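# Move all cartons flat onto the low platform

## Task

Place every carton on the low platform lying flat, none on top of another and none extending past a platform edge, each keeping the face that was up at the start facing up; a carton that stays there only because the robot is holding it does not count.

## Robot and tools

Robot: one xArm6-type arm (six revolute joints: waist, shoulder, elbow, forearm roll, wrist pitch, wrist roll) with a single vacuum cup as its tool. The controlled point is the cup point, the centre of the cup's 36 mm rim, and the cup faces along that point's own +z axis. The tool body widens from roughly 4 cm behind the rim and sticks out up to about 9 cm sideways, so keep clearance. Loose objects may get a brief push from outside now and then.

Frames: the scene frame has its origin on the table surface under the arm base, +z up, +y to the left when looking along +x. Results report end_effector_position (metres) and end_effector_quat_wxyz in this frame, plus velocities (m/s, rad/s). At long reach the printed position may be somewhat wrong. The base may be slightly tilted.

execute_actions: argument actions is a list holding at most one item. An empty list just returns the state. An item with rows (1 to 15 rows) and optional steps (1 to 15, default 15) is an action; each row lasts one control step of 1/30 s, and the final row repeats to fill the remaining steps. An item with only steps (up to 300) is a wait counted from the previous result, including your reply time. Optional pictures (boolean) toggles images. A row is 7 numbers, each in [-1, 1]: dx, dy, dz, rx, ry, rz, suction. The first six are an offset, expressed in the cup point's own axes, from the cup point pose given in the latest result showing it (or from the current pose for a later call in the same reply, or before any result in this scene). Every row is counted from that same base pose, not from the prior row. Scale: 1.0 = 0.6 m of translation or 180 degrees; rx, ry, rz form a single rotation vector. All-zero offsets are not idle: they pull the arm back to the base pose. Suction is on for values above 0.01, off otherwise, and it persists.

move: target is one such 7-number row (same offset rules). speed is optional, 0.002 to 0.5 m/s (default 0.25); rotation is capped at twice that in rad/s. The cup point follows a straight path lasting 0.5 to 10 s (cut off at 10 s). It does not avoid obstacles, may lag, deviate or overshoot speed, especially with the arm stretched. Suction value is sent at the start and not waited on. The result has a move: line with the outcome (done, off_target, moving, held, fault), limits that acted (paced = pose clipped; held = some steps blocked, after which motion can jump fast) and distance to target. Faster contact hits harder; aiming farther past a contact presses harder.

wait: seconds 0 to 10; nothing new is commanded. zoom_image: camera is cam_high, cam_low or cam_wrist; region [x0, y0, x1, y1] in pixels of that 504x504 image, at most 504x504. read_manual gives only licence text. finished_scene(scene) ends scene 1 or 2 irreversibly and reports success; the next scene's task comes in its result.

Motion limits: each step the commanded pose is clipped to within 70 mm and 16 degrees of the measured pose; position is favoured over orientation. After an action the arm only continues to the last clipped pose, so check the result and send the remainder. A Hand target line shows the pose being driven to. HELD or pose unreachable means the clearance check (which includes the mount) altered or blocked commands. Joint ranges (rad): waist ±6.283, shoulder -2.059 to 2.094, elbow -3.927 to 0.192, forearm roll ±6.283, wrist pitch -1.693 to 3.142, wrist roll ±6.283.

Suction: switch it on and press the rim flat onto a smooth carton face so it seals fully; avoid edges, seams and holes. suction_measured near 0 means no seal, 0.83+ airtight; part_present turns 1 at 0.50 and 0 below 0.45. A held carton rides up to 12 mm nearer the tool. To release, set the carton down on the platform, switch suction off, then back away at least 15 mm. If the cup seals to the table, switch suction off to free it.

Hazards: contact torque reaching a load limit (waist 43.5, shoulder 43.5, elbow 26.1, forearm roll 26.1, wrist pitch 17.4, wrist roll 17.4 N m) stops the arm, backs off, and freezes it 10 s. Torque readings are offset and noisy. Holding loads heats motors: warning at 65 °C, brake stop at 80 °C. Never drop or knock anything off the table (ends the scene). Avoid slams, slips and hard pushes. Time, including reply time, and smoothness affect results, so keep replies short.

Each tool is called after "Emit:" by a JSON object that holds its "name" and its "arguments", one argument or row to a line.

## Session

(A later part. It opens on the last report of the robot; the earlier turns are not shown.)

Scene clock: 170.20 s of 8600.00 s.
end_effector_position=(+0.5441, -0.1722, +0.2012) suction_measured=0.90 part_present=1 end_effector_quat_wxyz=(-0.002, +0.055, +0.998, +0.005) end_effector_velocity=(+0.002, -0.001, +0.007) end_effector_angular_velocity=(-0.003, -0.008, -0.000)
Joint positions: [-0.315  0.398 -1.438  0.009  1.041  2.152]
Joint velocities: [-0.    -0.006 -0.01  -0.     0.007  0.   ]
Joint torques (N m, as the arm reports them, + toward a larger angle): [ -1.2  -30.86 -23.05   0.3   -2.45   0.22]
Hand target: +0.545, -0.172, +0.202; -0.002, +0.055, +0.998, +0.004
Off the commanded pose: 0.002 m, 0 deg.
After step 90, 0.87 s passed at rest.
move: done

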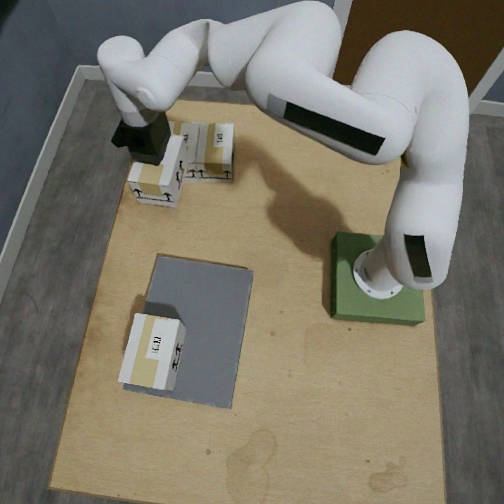

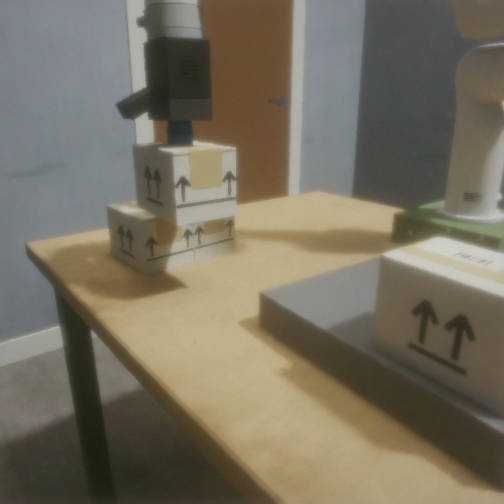

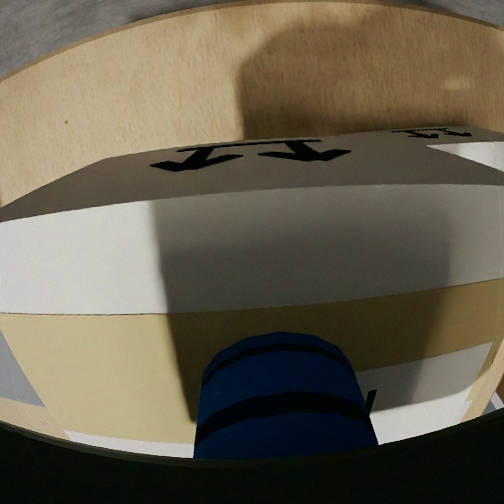

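Emit:
{"name": "move", "arguments": {
  "target": [0.164, 0.408, 0.0, 0, 0, 0, 1],
  "speed": 0.25
}}

Scene clock: 174.70 s of 8600.00 s.
end_effector_position=(+0.4721, +0.0803, +0.2025) suction_measured=0.90 part_present=1 end_effector_quat_wxyz=(-0.003, +0.055, +0.998, +0.003) end_effector_velocity=(-0.001, +0.004, +0.000) end_effector_angular_velocity=(+0.000, -0.000, +0.001)
Joint positions: [ 0.162  0.098 -1.028  0.005  0.93   2.631]
Joint velocities: [ 0.008 -0.001  0.001  0.    -0.     0.006]
Joint torques (N m, as the arm reports them, + toward a larger angle): [ -1.54 -24.29 -22.5    0.36  -2.36   0.2 ]
Hand target: +0.472, +0.081, +0.203; -0.003, +0.055, +0.998, +0.003
Off the commanded pose: 0.002 m, 0 deg.
move: done

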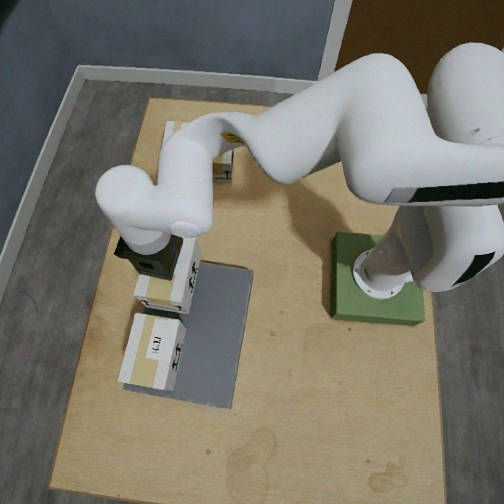

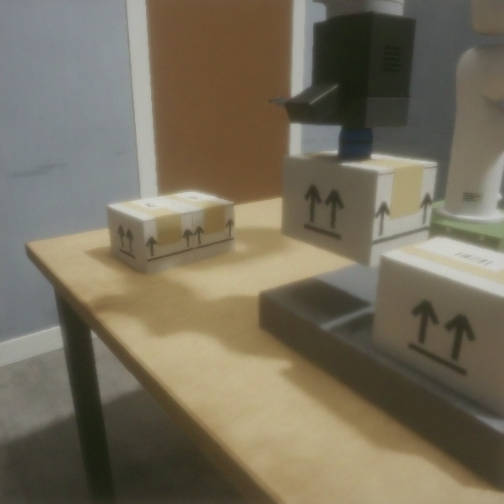

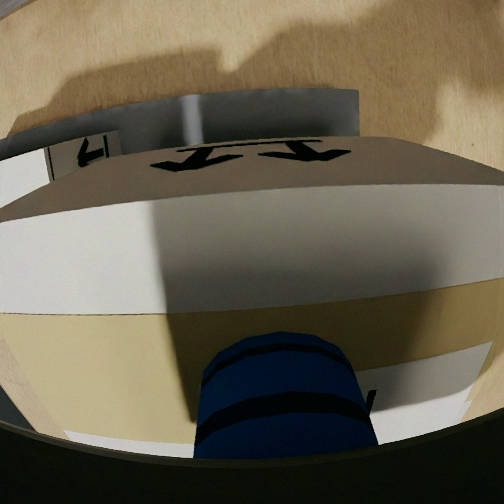

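Emit:
{"name": "move", "arguments": {
  "target": [0.0, 0.01, 0.10, 0, 0, 0, 1],
  "speed": 0.08
}}

Scene clock: 178.97 s of 8600.00 s.
end_effector_position=(+0.4728, +0.0864, +0.1431) suction_measured=0.90 part_present=1 end_effector_quat_wxyz=(-0.003, +0.055, +0.998, +0.003) end_effector_velocity=(-0.001, +0.000, -0.003) end_effector_angular_velocity=(-0.000, +0.003, +0.000)
Joint positions: [ 0.174  0.204 -0.973  0.005  0.769  2.643]
Joint velocities: [ 0.001  0.005  0.003  0.    -0.004  0.   ]
Joint torques (N m, as the arm reports them, + toward a larger angle): [ -1.49 -25.26 -21.     0.41  -2.28   0.24]
Hand target: +0.473, +0.086, +0.143; -0.003, +0.055, +0.998, +0.002
Off the commanded pose: 0.001 m, 0 deg.
After step 90, 0.10 s passed at rest.
move: done

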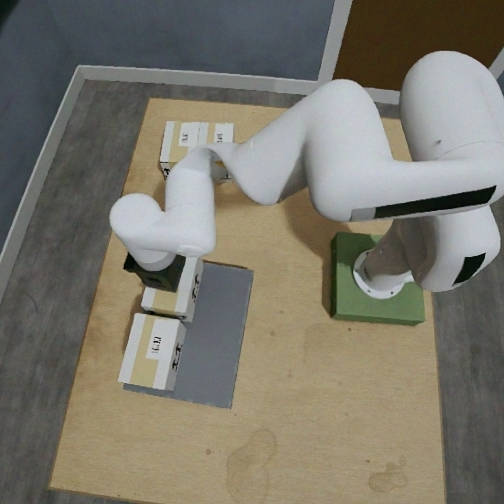

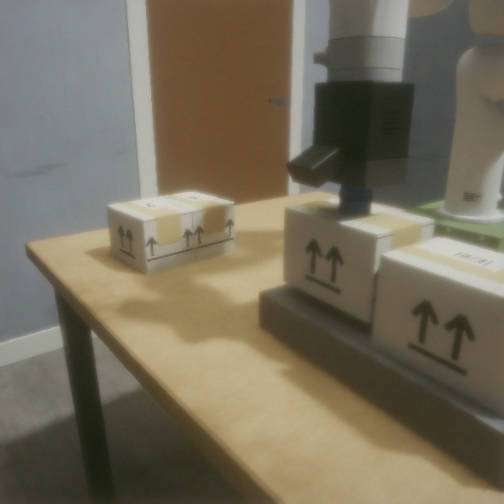

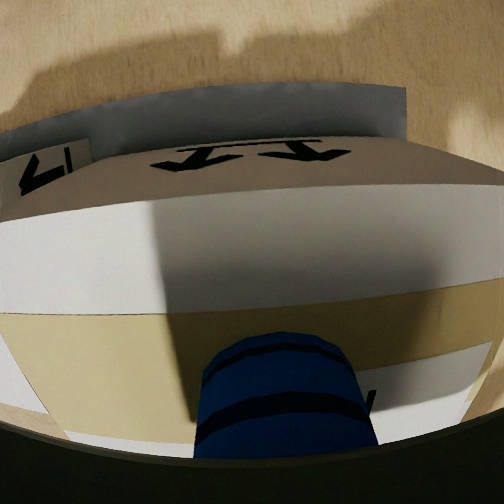

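Emit:
{"name": "zoom_image", "arguments": {
  "camera": "cam_wrist",
  "region": [252, 60, 504, 220]
}}

Emit:
{"name": "zoom_image", "arguments": {
  "camera": "cam_wrist",
  "region": [0, 60, 252, 220]
}}

Region (252, 60, 504, 220) of cam_wrist's 504x504 image, scaled by 2.000, with more detail than that image has; it fills the top 320 rows of this view, and the rest is white.

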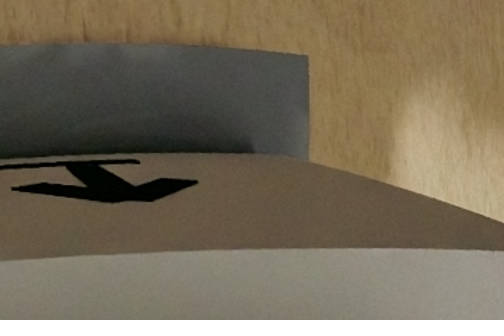

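Region (0, 60, 252, 220) of cam_wrist's 504x504 image, scaled by 2.000, with more detail than that image has; it fills the top 320 rows of this view, and the rest is white.

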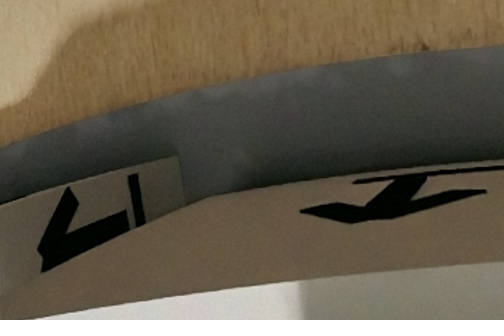

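Emit:
{"name": "move", "arguments": {
  "target": [-0.008, 0.0, 0.024, 0, 0, 0, 1],
  "speed": 0.03
}}

Scene clock: 185.10 s of 8600.00 s.
end_effector_position=(+0.4781, +0.0860, +0.1296) suction_measured=0.90 part_present=1 end_effector_quat_wxyz=(-0.002, +0.055, +0.998, +0.003) end_effector_velocity=(+0.001, +0.001, -0.001) end_effector_angular_velocity=(+0.001, -0.003, +0.001)
Joint positions: [ 0.172  0.244 -0.983  0.005  0.736  2.64 ]
Joint velocities: [ 0.001  0.003 -0.002  0.    -0.004 -0.001]
Joint torques (N m, as the arm reports them, + toward a larger angle): [ -1.13 -23.54 -18.77   0.48  -2.38   0.26]
Hand target: +0.478, +0.086, +0.129; -0.003, +0.055, +0.998, +0.003
Off the commanded pose: 0.001 m, 0 deg.
After step 90, 2.33 s passed at rest.
move: done

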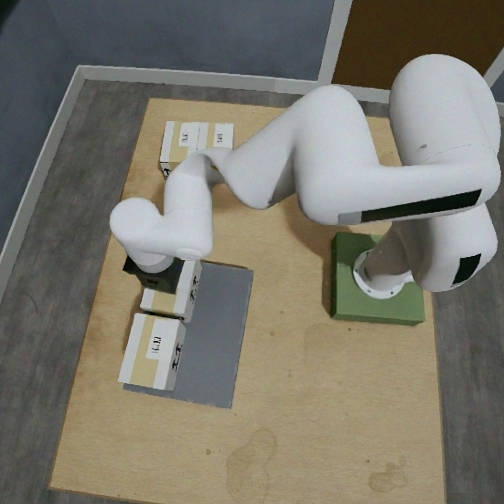

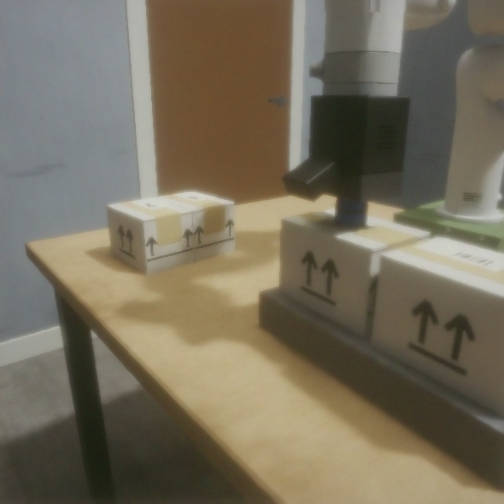

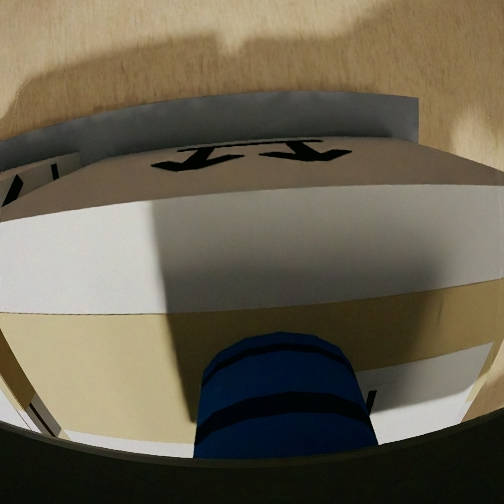

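Emit:
{"name": "execute_actions", "arguments": {
  "actions": [
    {"rows": [[0, 0, 0.002, 0, 0, 0, 1],[0, 0, 0.003, 0, 0, 0, 1],[0, 0, 0.003, 0, 0, 0, 1],[0, 0, 0.003, 0, 0, 0, 1],[0, 0, 0.003, 0, 0, 0, 1],[0, 0, 0.003, 0, 0, 0, 1],[0, 0, 0.003, 0, 0, 0, 1],[0, 0, 0.003, 0, 0, 0, 1],[0, 0, 0.003, 0, 0, 0, 0]], "steps": 15}
  ],
  "pictures": false
}}

Emit:
{"name": "move", "arguments": {
  "target": [0, 0, -0.1, 0, 0, 0, 0],
  "speed": 0.12
}}

Scene clock: 188.07 s of 8600.00 s.
end_effector_position=(+0.4789, +0.0861, +0.1288) suction_measured=0.00 part_present=0 end_effector_quat_wxyz=(-0.000, +0.055, +0.998, +0.003) end_effector_velocity=(-0.000, -0.001, -0.001) end_effector_angular_velocity=(-0.000, +0.001, -0.002)
Joint positions: [ 0.171  0.246 -0.983  0.005  0.731  2.64 ]
Joint velocities: [-0.002  0.001  0.001  0.    -0.    -0.   ]
Joint torques (N m, as the arm reports them, + toward a larger angle): [-1.54 -9.51 -9.26  0.38 -2.31  0.2 ]
Hand target: +0.478, +0.086, +0.128; -0.002, +0.055, +0.998, +0.003
Off the commanded pose: 0.001 m, 0 deg.
Steps of this call (steps 1 to 74: nothing new was sent; steps 75 to 89: all 15 steps of this action). Readings (end_effector_position | what the end effector reports):
75: (+0.4777, +0.0859, +0.1288) | suction_measured=0.90 part_present=1
76: (+0.4778, +0.0859, +0.1288) | suction_measured=0.90 part_present=1
78: (+0.4779, +0.0859, +0.1287) | suction_measured=0.90 part_present=1
82: (+0.4784, +0.0860, +0.1287) | suction_measured=0.90 part_present=1
89: the state above

Scene clock: 189.23 s of 8600.00 s.
end_effector_position=(+0.4783, +0.0859, +0.1878) suction_measured=0.00 part_present=0 end_effector_quat_wxyz=(-0.001, +0.055, +0.998, +0.003) end_effector_velocity=(+0.002, +0.000, +0.005) end_effector_angular_velocity=(+0.003, -0.004, -0.004)
Joint positions: [ 0.171  0.14  -1.035  0.005  0.891  2.64 ]
Joint velocities: [-0.002 -0.006 -0.006  0.003  0.007  0.   ]
Joint torques (N m, as the arm reports them, + toward a larger angle): [ -1.47 -22.6  -19.86   0.23  -2.     0.21]
Hand target: +0.479, +0.086, +0.189; -0.001, +0.055, +0.998, +0.003
Off the commanded pose: 0.001 m, 0 deg.
move: done

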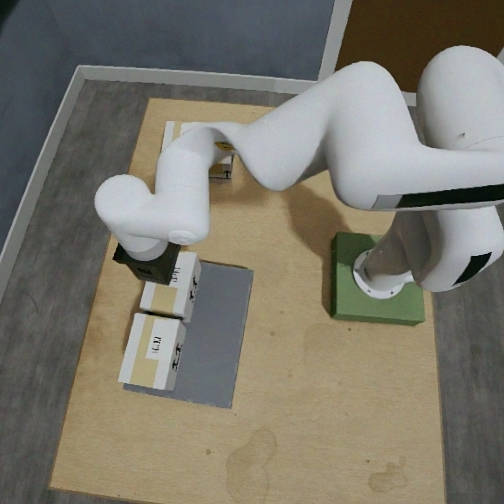

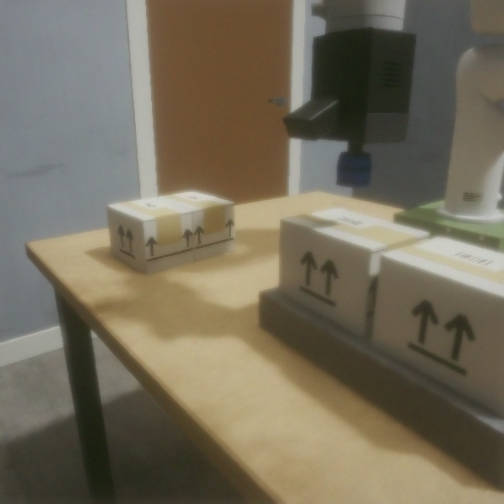

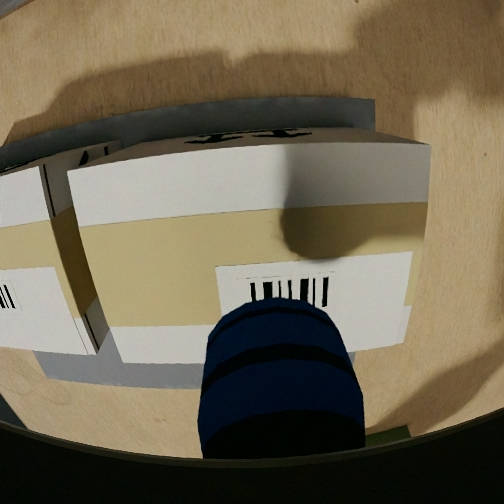

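Emit:
{"name": "move", "arguments": {
  "target": [-0.0045, -0.697, 0.063, 0, 0, -0.035, 0],
  "speed": 0.3
}}

Scene clock: 194.40 s of 8600.00 s.
end_effector_position=(+0.4371, -0.3280, +0.1475) suction_measured=0.00 part_present=0 end_effector_quat_wxyz=(+0.001, +0.000, +1.000, +0.006) end_effector_velocity=(-0.001, -0.004, -0.001) end_effector_angular_velocity=(+0.001, +0.003, -0.001)
Joint positions: [-0.654  0.393 -1.263  0.015  0.871  1.698]
Joint velocities: [-0.006  0.008 -0.01  -0.001  0.006 -0.004]
Joint torques (N m, as the arm reports them, + toward a larger angle): [ -1.36 -27.79 -19.66   0.22  -1.93   0.23]
Hand target: +0.437, -0.328, +0.147; +0.000, +0.000, +1.000, +0.006
Off the commanded pose: 0.003 m, 0 deg.
After step 90, 0.17 s passed at rest.
move: done

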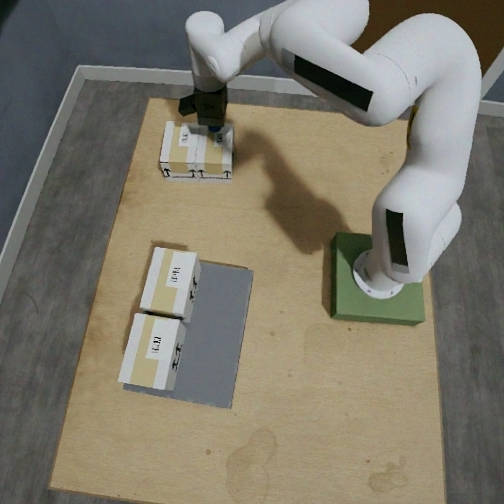

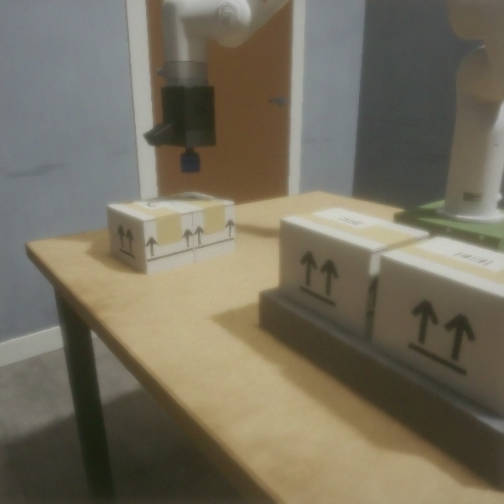

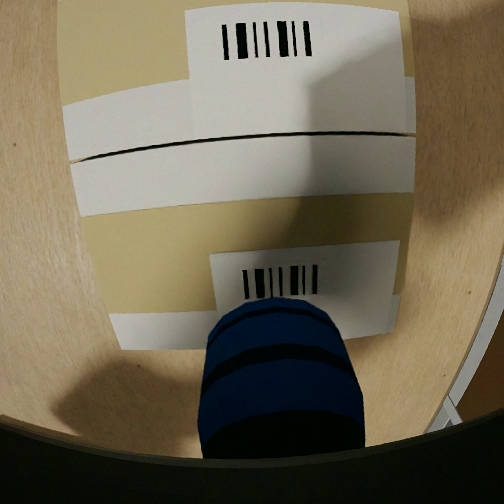

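Emit:
{"name": "move", "arguments": {
  "target": [-0.009, 0.006, 0.11, 0, 0, 0, 1],
  "speed": 0.1
}}

Emit:
{"name": "move", "arguments": {
  "target": [0, 0, -0.2, 0, 0, 0, 1],
  "speed": 0.15
}}

Scene clock: 197.63 s of 8600.00 s.
end_effector_position=(+0.4425, -0.3239, +0.0819) suction_measured=0.88 part_present=1 end_effector_quat_wxyz=(+0.000, +0.000, +1.000, +0.006) end_effector_velocity=(+0.001, -0.001, -0.000) end_effector_angular_velocity=(-0.002, -0.003, +0.000)
Joint positions: [-0.641  0.519 -1.243  0.017  0.725  1.708]
Joint velocities: [ 0.     0.002 -0.002  0.    -0.004 -0.   ]
Joint torques (N m, as the arm reports them, + toward a larger angle): [ -1.3  -30.13 -20.23   0.42  -2.65   0.2 ]
Hand target: +0.443, -0.324, +0.082; +0.000, +0.000, +1.000, +0.006
Off the commanded pose: 0.000 m, 0 deg.
move: done

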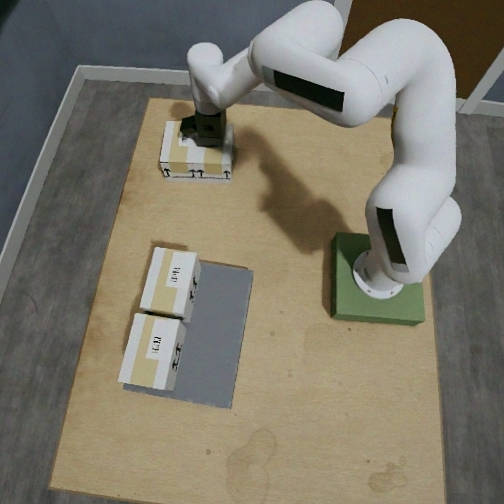

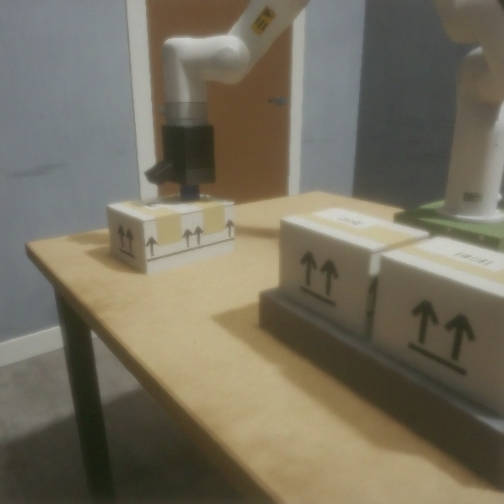

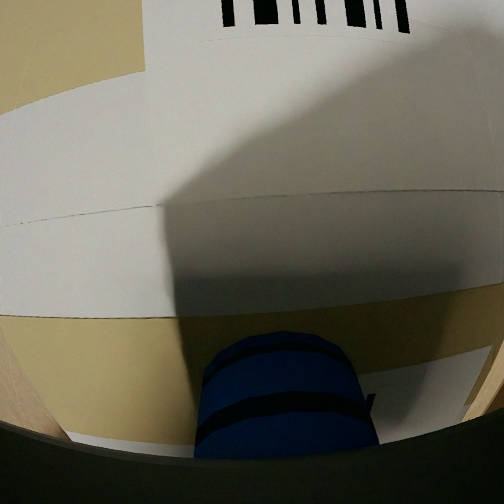

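Scene clock: 198.87 s of 8600.00 s.
end_effector_position=(+0.4420, -0.3244, +0.2006) suction_measured=0.90 part_present=1 end_effector_quat_wxyz=(-0.000, -0.000, +1.000, +0.006) end_effector_velocity=(+0.002, -0.002, +0.007) end_effector_angular_velocity=(-0.006, -0.006, +0.001)
Joint positions: [-0.644  0.325 -1.329  0.014  1.007  1.71 ]
Joint velocities: [ 0.    -0.006 -0.01  -0.001  0.007 -0.   ]
Joint torques (N m, as the arm reports them, + toward a larger angle): [ -1.53 -30.58 -24.4    0.48  -2.56   0.29]
Hand target: +0.442, -0.325, +0.202; +0.001, -0.000, +1.000, +0.006
Off the commanded pose: 0.002 m, 0 deg.
move: done

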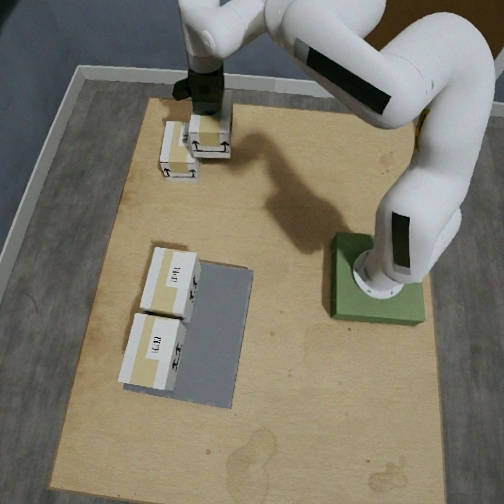

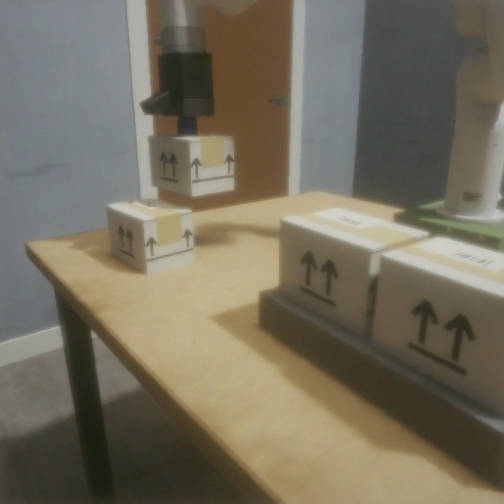

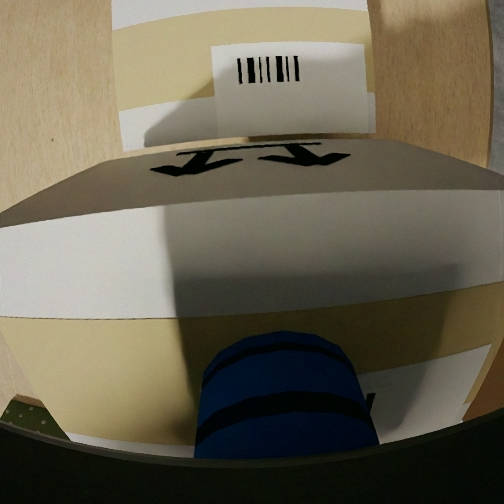

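Emit:
{"name": "move", "arguments": {
  "target": [0.093, 0.952, -0.04, 0, 0, 0.033, 1],
  "speed": 0.28
}}

Scene clock: 206.77 s of 8600.00 s.
end_effector_position=(+0.3839, +0.2439, +0.2283) suction_measured=0.90 part_present=1 end_effector_quat_wxyz=(-0.002, +0.052, +0.999, +0.002) end_effector_velocity=(-0.001, +0.003, +0.000) end_effector_angular_velocity=(-0.001, +0.001, +0.001)
Joint positions: [ 0.562 -0.015 -0.969  0.001  0.981  3.027]
Joint velocities: [ 0.007  0.005 -0.007 -0.     0.003  0.006]
Joint torques (N m, as the arm reports them, + toward a larger angle): [ -1.42 -22.86 -23.82   0.42  -2.55   0.2 ]
Hand target: +0.384, +0.244, +0.228; -0.002, +0.052, +0.999, +0.002
Off the commanded pose: 0.005 m, 1 deg.
After step 90, 2.27 s passed at rest.
move: off_target

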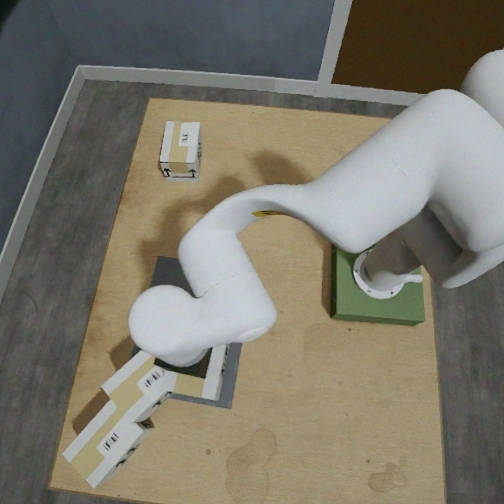

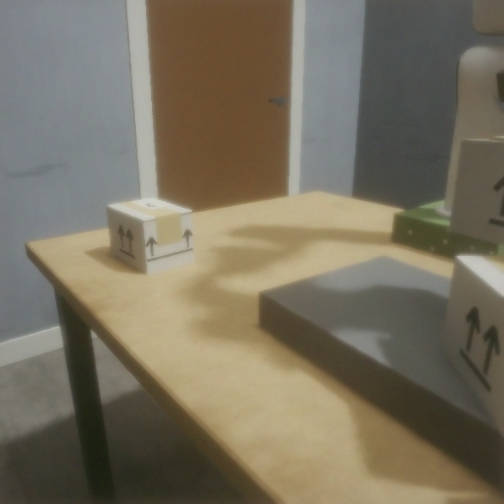

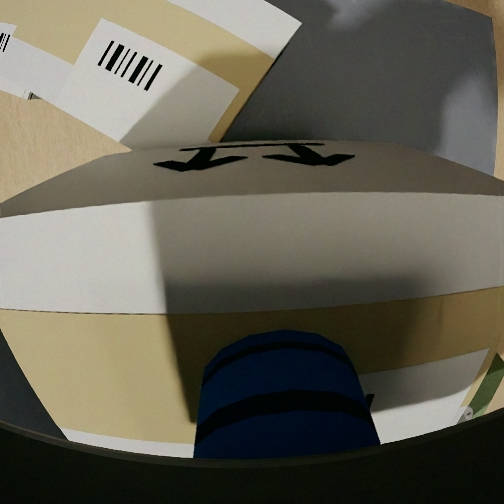

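Emit:
{"name": "move", "arguments": {
  "target": [-0.008, -0.243, -0.02, 0, 0, 0.002, 1],
  "speed": 0.15
}}

Scene clock: 211.77 s of 8600.00 s.
end_effector_position=(+0.3738, +0.0992, +0.2394) suction_measured=0.90 part_present=1 end_effector_quat_wxyz=(-0.002, +0.055, +0.998, +0.003) end_effector_velocity=(-0.000, -0.003, +0.000) end_effector_angular_velocity=(+0.002, +0.000, -0.002)
Joint positions: [ 0.253 -0.262 -0.746  0.005  1.005  2.722]
Joint velocities: [-0.008 -0.003  0.002  0.002  0.001 -0.007]
Joint torques (N m, as the arm reports them, + toward a larger angle): [ -1.03 -17.   -24.23   0.4   -2.55   0.33]
Hand target: +0.374, +0.099, +0.239; -0.002, +0.055, +0.998, +0.003
Off the commanded pose: 0.001 m, 0 deg.
After step 90, 0.53 s passed at rest.
move: done

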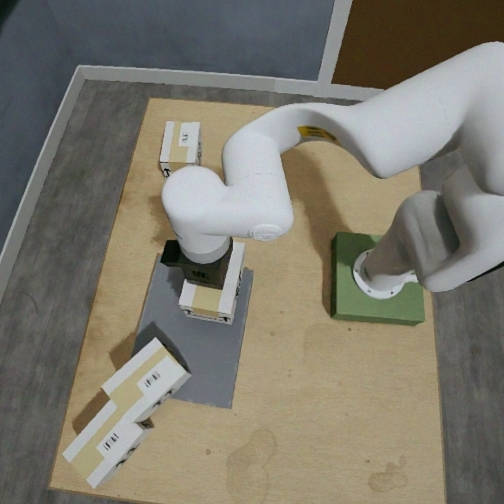

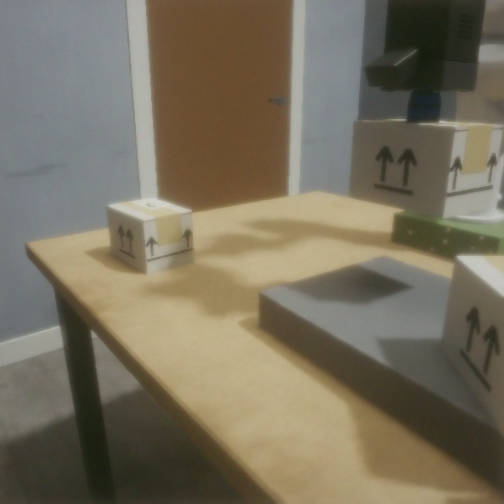

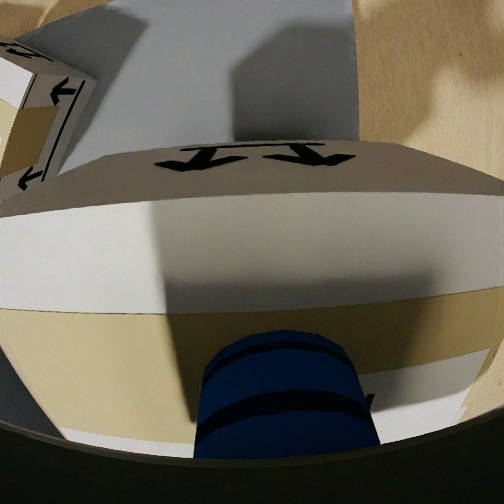

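Emit:
{"name": "zoom_image", "arguments": {
  "camera": "cam_high",
  "region": [30, 320, 270, 504]
}}

Region (30, 320, 270, 504) of cam_high's 504x504 image, scaled by 2.100, with more detail than that image has; it fills the top 386 rows of this view, and the rest is white.

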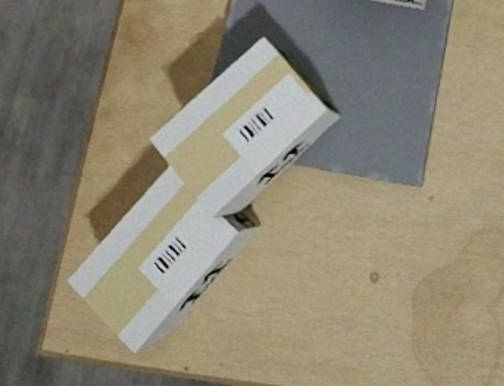

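Emit:
{"name": "move", "arguments": {
  "target": [0.01, 0.0, 0.165, 0, 0, 0, 1],
  "speed": 0.08
}}

Scene clock: 218.73 s of 8600.00 s.
end_effector_position=(+0.3681, +0.1002, +0.1410) suction_measured=0.90 part_present=1 end_effector_quat_wxyz=(-0.001, +0.055, +0.998, +0.003) end_effector_velocity=(-0.001, -0.001, -0.003) end_effector_angular_velocity=(+0.000, +0.003, -0.003)
Joint positions: [ 0.259 -0.094 -0.595  0.006  0.685  2.727]
Joint velocities: [-0.002  0.006  0.003  0.001 -0.006 -0.   ]
Joint torques (N m, as the arm reports them, + toward a larger angle): [ -1.08 -18.62 -20.9    0.22  -2.68   0.26]
Hand target: +0.368, +0.100, +0.141; -0.002, +0.055, +0.998, +0.003
Off the commanded pose: 0.001 m, 0 deg.
After step 90, 2.30 s passed at rest.
move: done

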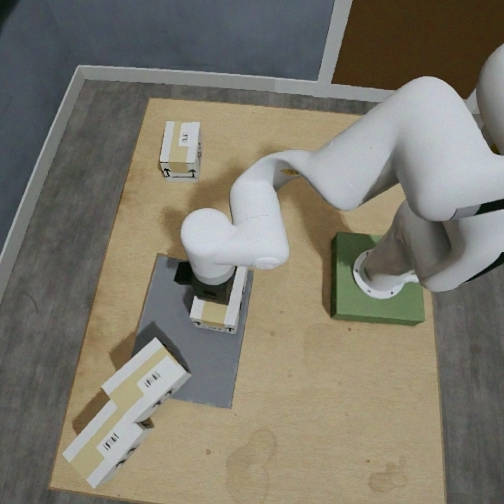

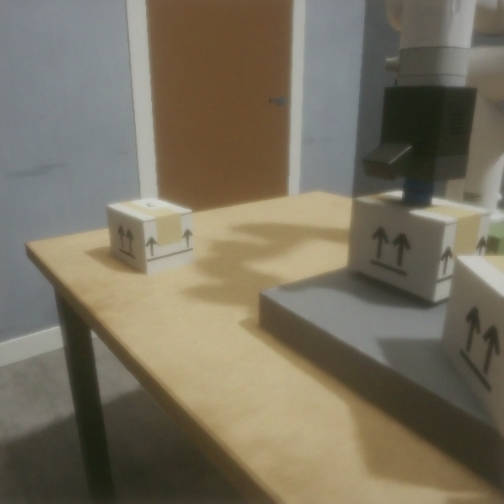

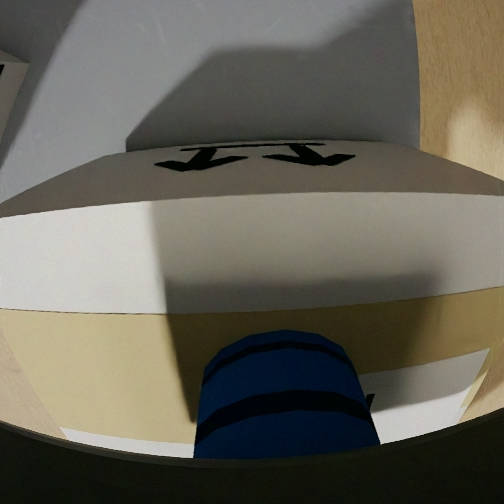

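Emit:
{"name": "zoom_image", "arguments": {
  "camera": "cam_high",
  "region": [140, 230, 300, 420]
}}

Region (140, 230, 300, 420) of cam_high's 504x504 image, scaled by 2.653, with more detail than that image has; it fills the left 424 columns of this view, and the rest is white.

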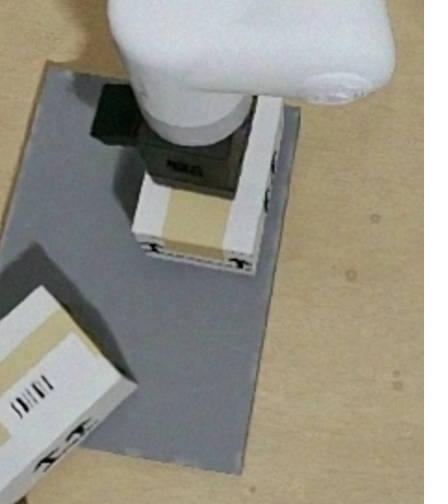

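Emit:
{"name": "move", "arguments": {
  "target": [0.0, 0.0, 0.021, 0, 0, 0, 1],
  "speed": 0.03
}}

Emit:
{"name": "execute_actions", "arguments": {
  "actions": [
    {"rows": [[0, 0, 0.0, 0, 0, 0, 0]], "steps": 10}
  ],
  "pictures": false
}}

Scene clock: 222.83 s of 8600.00 s.
end_effector_position=(+0.3688, +0.1005, +0.1295) suction_measured=0.90 part_present=1 end_effector_quat_wxyz=(-0.000, +0.055, +0.998, +0.003) end_effector_velocity=(+0.002, +0.001, -0.001) end_effector_angular_velocity=(+0.002, -0.005, -0.001)
Joint positions: [ 0.259 -0.063 -0.587  0.006  0.643  2.727]
Joint velocities: [-0.     0.004 -0.     0.002 -0.01  -0.   ]
Joint torques (N m, as the arm reports them, + toward a larger angle): [ -1.03 -15.96 -18.29   0.59  -2.71   0.28]
Hand target: +0.368, +0.100, +0.128; -0.001, +0.055, +0.998, +0.003
Off the commanded pose: 0.001 m, 0 deg.
After step 90, 0.37 s passed at rest.
move: done

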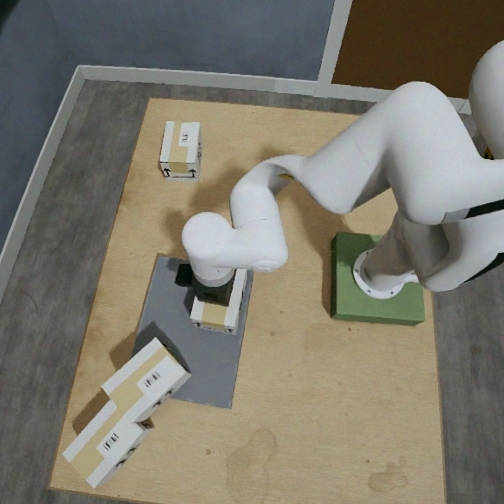

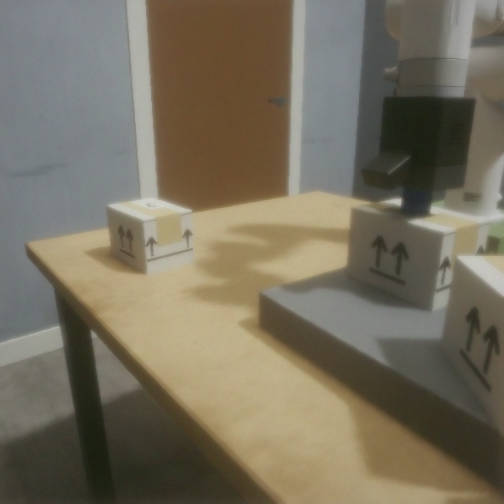

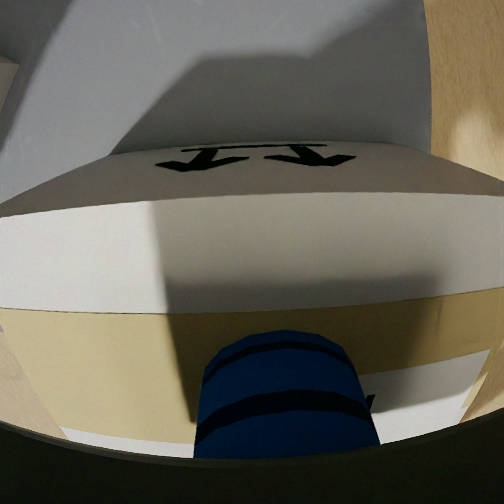

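Scene clock: 223.17 s of 8600.00 s.
end_effector_position=(+0.3703, +0.1009, +0.1309) suction_measured=0.00 part_present=0 end_effector_quat_wxyz=(+0.002, +0.055, +0.998, +0.004) end_effector_velocity=(-0.003, -0.002, -0.004) end_effector_angular_velocity=(-0.002, +0.010, -0.003)
Joint positions: [ 0.259 -0.064 -0.589  0.006  0.642  2.727]
Joint velocities: [-0.002  0.006  0.005  0.002 -0.001 -0.   ]
Joint torques (N m, as the arm reports them, + toward a larger angle): [ -1.05 -11.14 -12.72   0.23  -1.46   0.25]
Hand target: +0.369, +0.100, +0.129; -0.000, +0.055, +0.998, +0.003
Off the commanded pose: 0.002 m, 0 deg.
Steps of this call (steps 1 to 10: all 10 steps of this action). Readings (end_effector_position | what the end effector reports):
1: (+0.3689, +0.1005, +0.1295) | suction_measured=0.65 part_present=1
2: (+0.3691, +0.1005, +0.1297) | suction_measured=0.29 part_present=0
4: (+0.3708, +0.1010, +0.1312) | suction_measured=0.01 part_present=0
8: (+0.3706, +0.1009, +0.1312) | suction_measured=0.00 part_present=0
10: the state above

Emit:
{"name": "move", "arguments": {
  "target": [0, 0, -0.2, 0, 0, 0, 0],
  "speed": 0.15
}}

Emit:
{"name": "move", "arguments": {
  "target": [-0.125, 0.40, -0.17, 0, 0, -0.035, 0],
  "speed": 0.25
}}

Scene clock: 228.47 s of 8600.00 s.
end_effector_position=(+0.3693, +0.1002, +0.2502) suction_measured=0.00 part_present=0 end_effector_quat_wxyz=(+0.001, +0.055, +0.998, +0.004) end_effector_velocity=(+0.001, -0.000, +0.004) end_effector_angular_velocity=(+0.001, -0.004, -0.000)
Joint positions: [ 0.259 -0.295 -0.747  0.005  1.032  2.728]
Joint velocities: [-0.001 -0.004 -0.007 -0.     0.007 -0.001]
Joint torques (N m, as the arm reports them, + toward a larger angle): [ -1.35 -14.19 -20.79   0.49  -1.93   0.2 ]
Hand target: +0.369, +0.100, +0.251; +0.002, +0.055, +0.998, +0.004
Off the commanded pose: 0.001 m, 0 deg.
After step 90, 1.00 s passed at rest.
move: done

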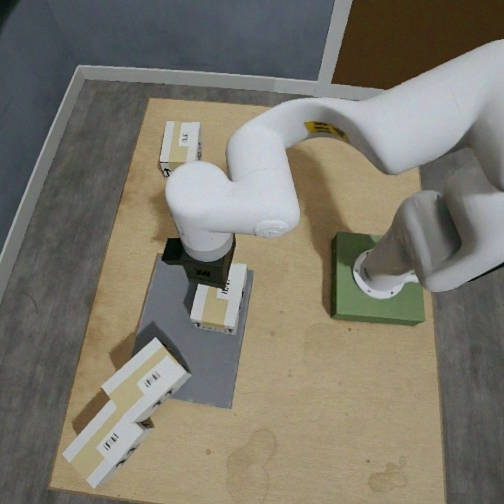

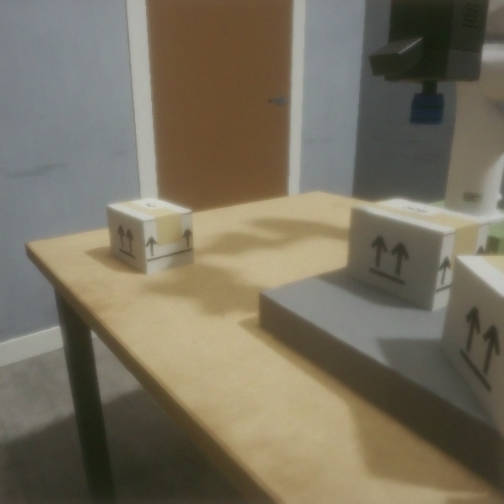

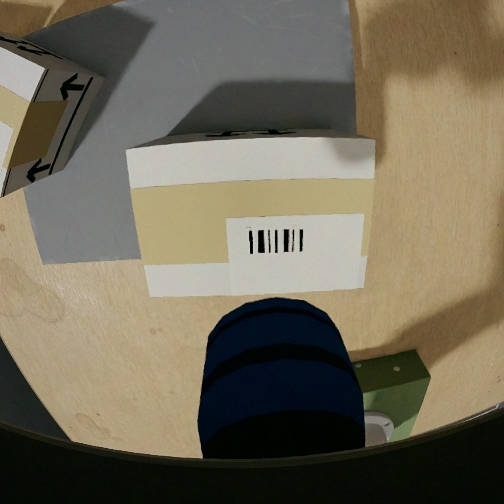

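Scene clock: 230.20 s of 8600.00 s.
end_effector_position=(+0.4689, +0.3296, +0.3546) suction_measured=0.00 part_present=0 end_effector_quat_wxyz=(+0.002, -0.000, +1.000, +0.003) end_effector_velocity=(+0.000, +0.002, +0.001) end_effector_angular_velocity=(-0.003, +0.007, +0.002)
Joint positions: [ 0.61   0.336 -1.784 -0.002  1.439  2.971]
Joint velocities: [ 0.003  0.015 -0.024  0.001  0.017  0.001]
Joint torques (N m, as the arm reports them, + toward a larger angle): [ -1.29 -27.89 -21.05   0.29  -2.     0.28]
Hand target: +0.469, +0.330, +0.354; +0.002, -0.001, +1.000, +0.003
Off the commanded pose: 0.001 m, 0 deg.
move: done

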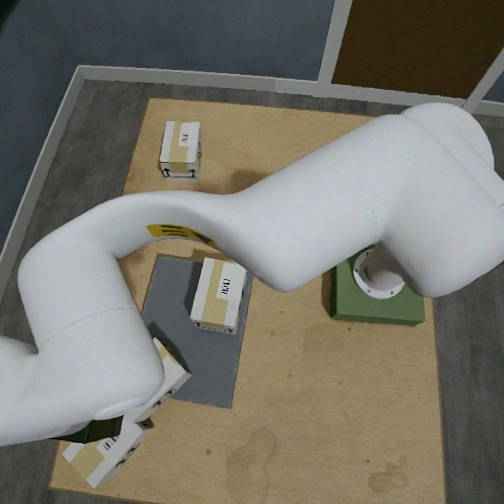

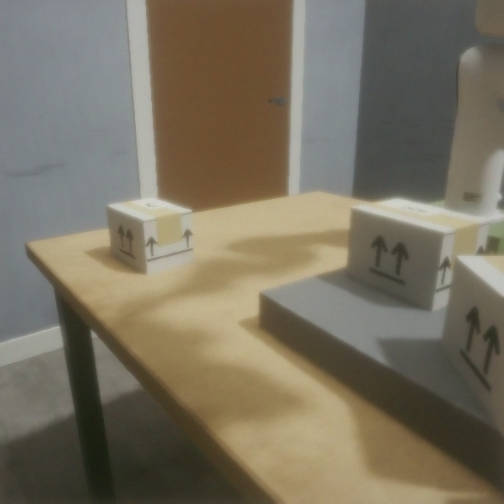

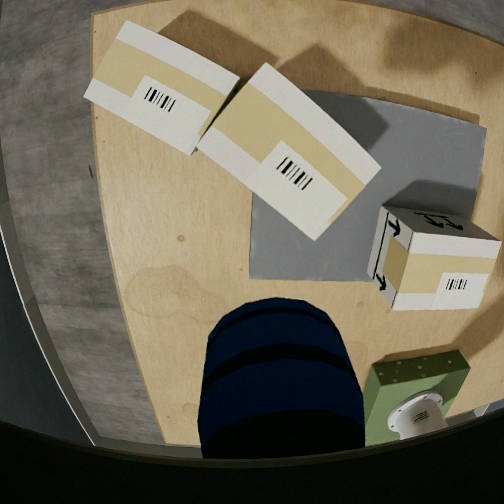

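Emit:
{"name": "move", "arguments": {
  "target": [-0.03, -0.066, 0.258, 0, 0, 0.245, 0],
  "speed": 0.2
}}

Scene clock: 239.87 s of 8600.00 s.
end_effector_position=(+0.4883, +0.2911, +0.2003) suction_measured=0.00 part_present=0 end_effector_quat_wxyz=(+0.001, +0.375, +0.927, +0.004) end_effector_velocity=(-0.000, -0.000, -0.003) end_effector_angular_velocity=(-0.001, -0.000, -0.009)
Joint positions: [ 0.533  0.384 -1.408 -0.001  1.013  3.664]
Joint velocities: [ 0.     0.002  0.005 -0.001 -0.007  0.011]
Joint torques (N m, as the arm reports them, + toward a larger angle): [ -1.28 -28.01 -20.77   0.33  -2.06   0.19]
Hand target: +0.488, +0.291, +0.200; +0.001, +0.375, +0.927, +0.004
Off the commanded pose: 0.001 m, 0 deg.
After step 90, 4.30 s passed at rest.
move: done

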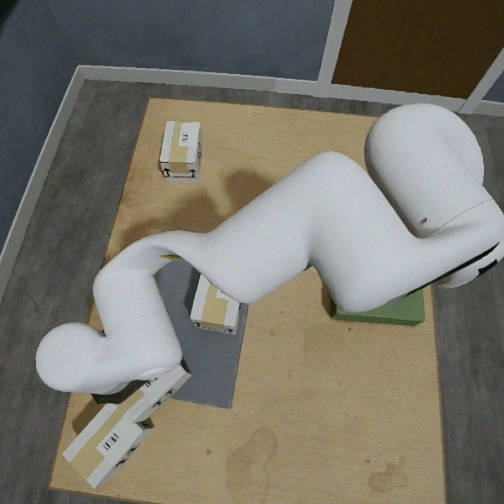

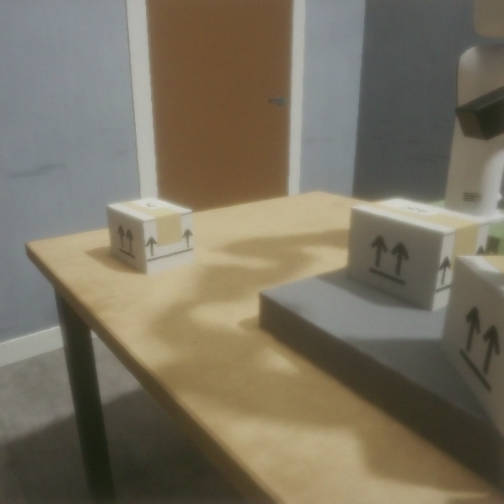

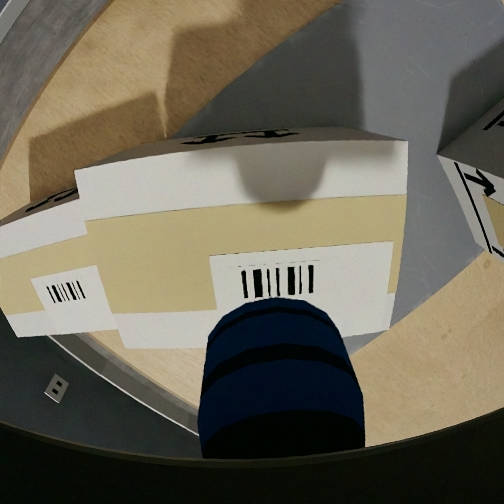

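Emit:
{"name": "move", "arguments": {
  "target": [-0.006, 0.006, 0.118, 0, 0, -0.005, 1],
  "speed": 0.08
}}

Scene clock: 244.13 s of 8600.00 s.
end_effector_position=(+0.4940, +0.2916, +0.1299) suction_measured=0.88 part_present=1 end_effector_quat_wxyz=(+0.001, +0.368, +0.930, +0.004) end_effector_velocity=(+0.001, +0.000, -0.000) end_effector_angular_velocity=(+0.002, -0.003, -0.001)
Joint positions: [ 0.528  0.499 -1.367 -0.001  0.856  3.644]
Joint velocities: [-0.001  0.002 -0.001  0.    -0.004 -0.   ]
Joint torques (N m, as the arm reports them, + toward a larger angle): [ -1.3  -30.89 -21.43   0.26  -2.67   0.22]
Hand target: +0.494, +0.292, +0.130; +0.001, +0.368, +0.930, +0.004
Off the commanded pose: 0.001 m, 0 deg.
move: done

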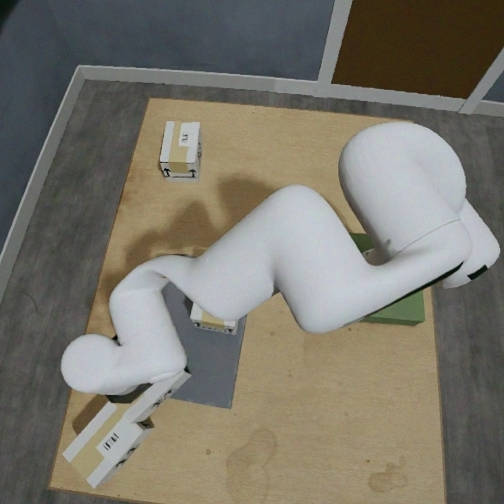

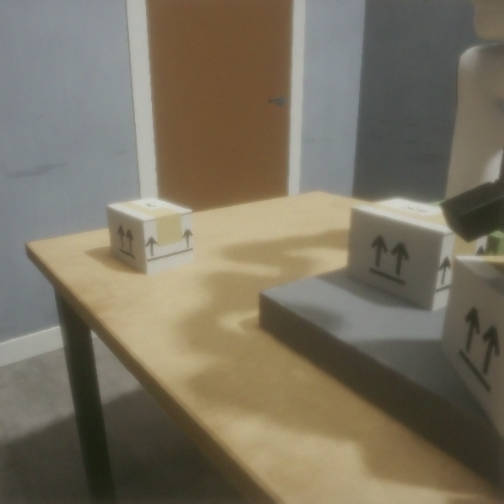

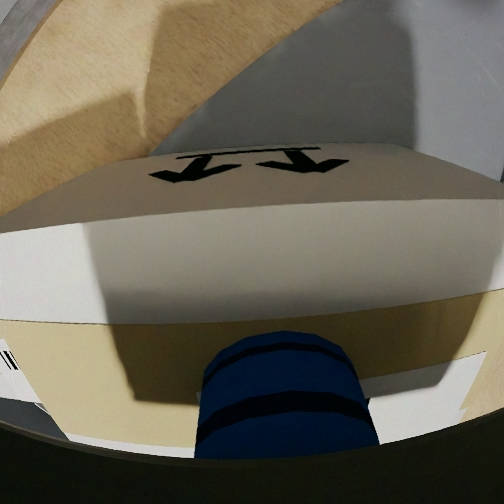

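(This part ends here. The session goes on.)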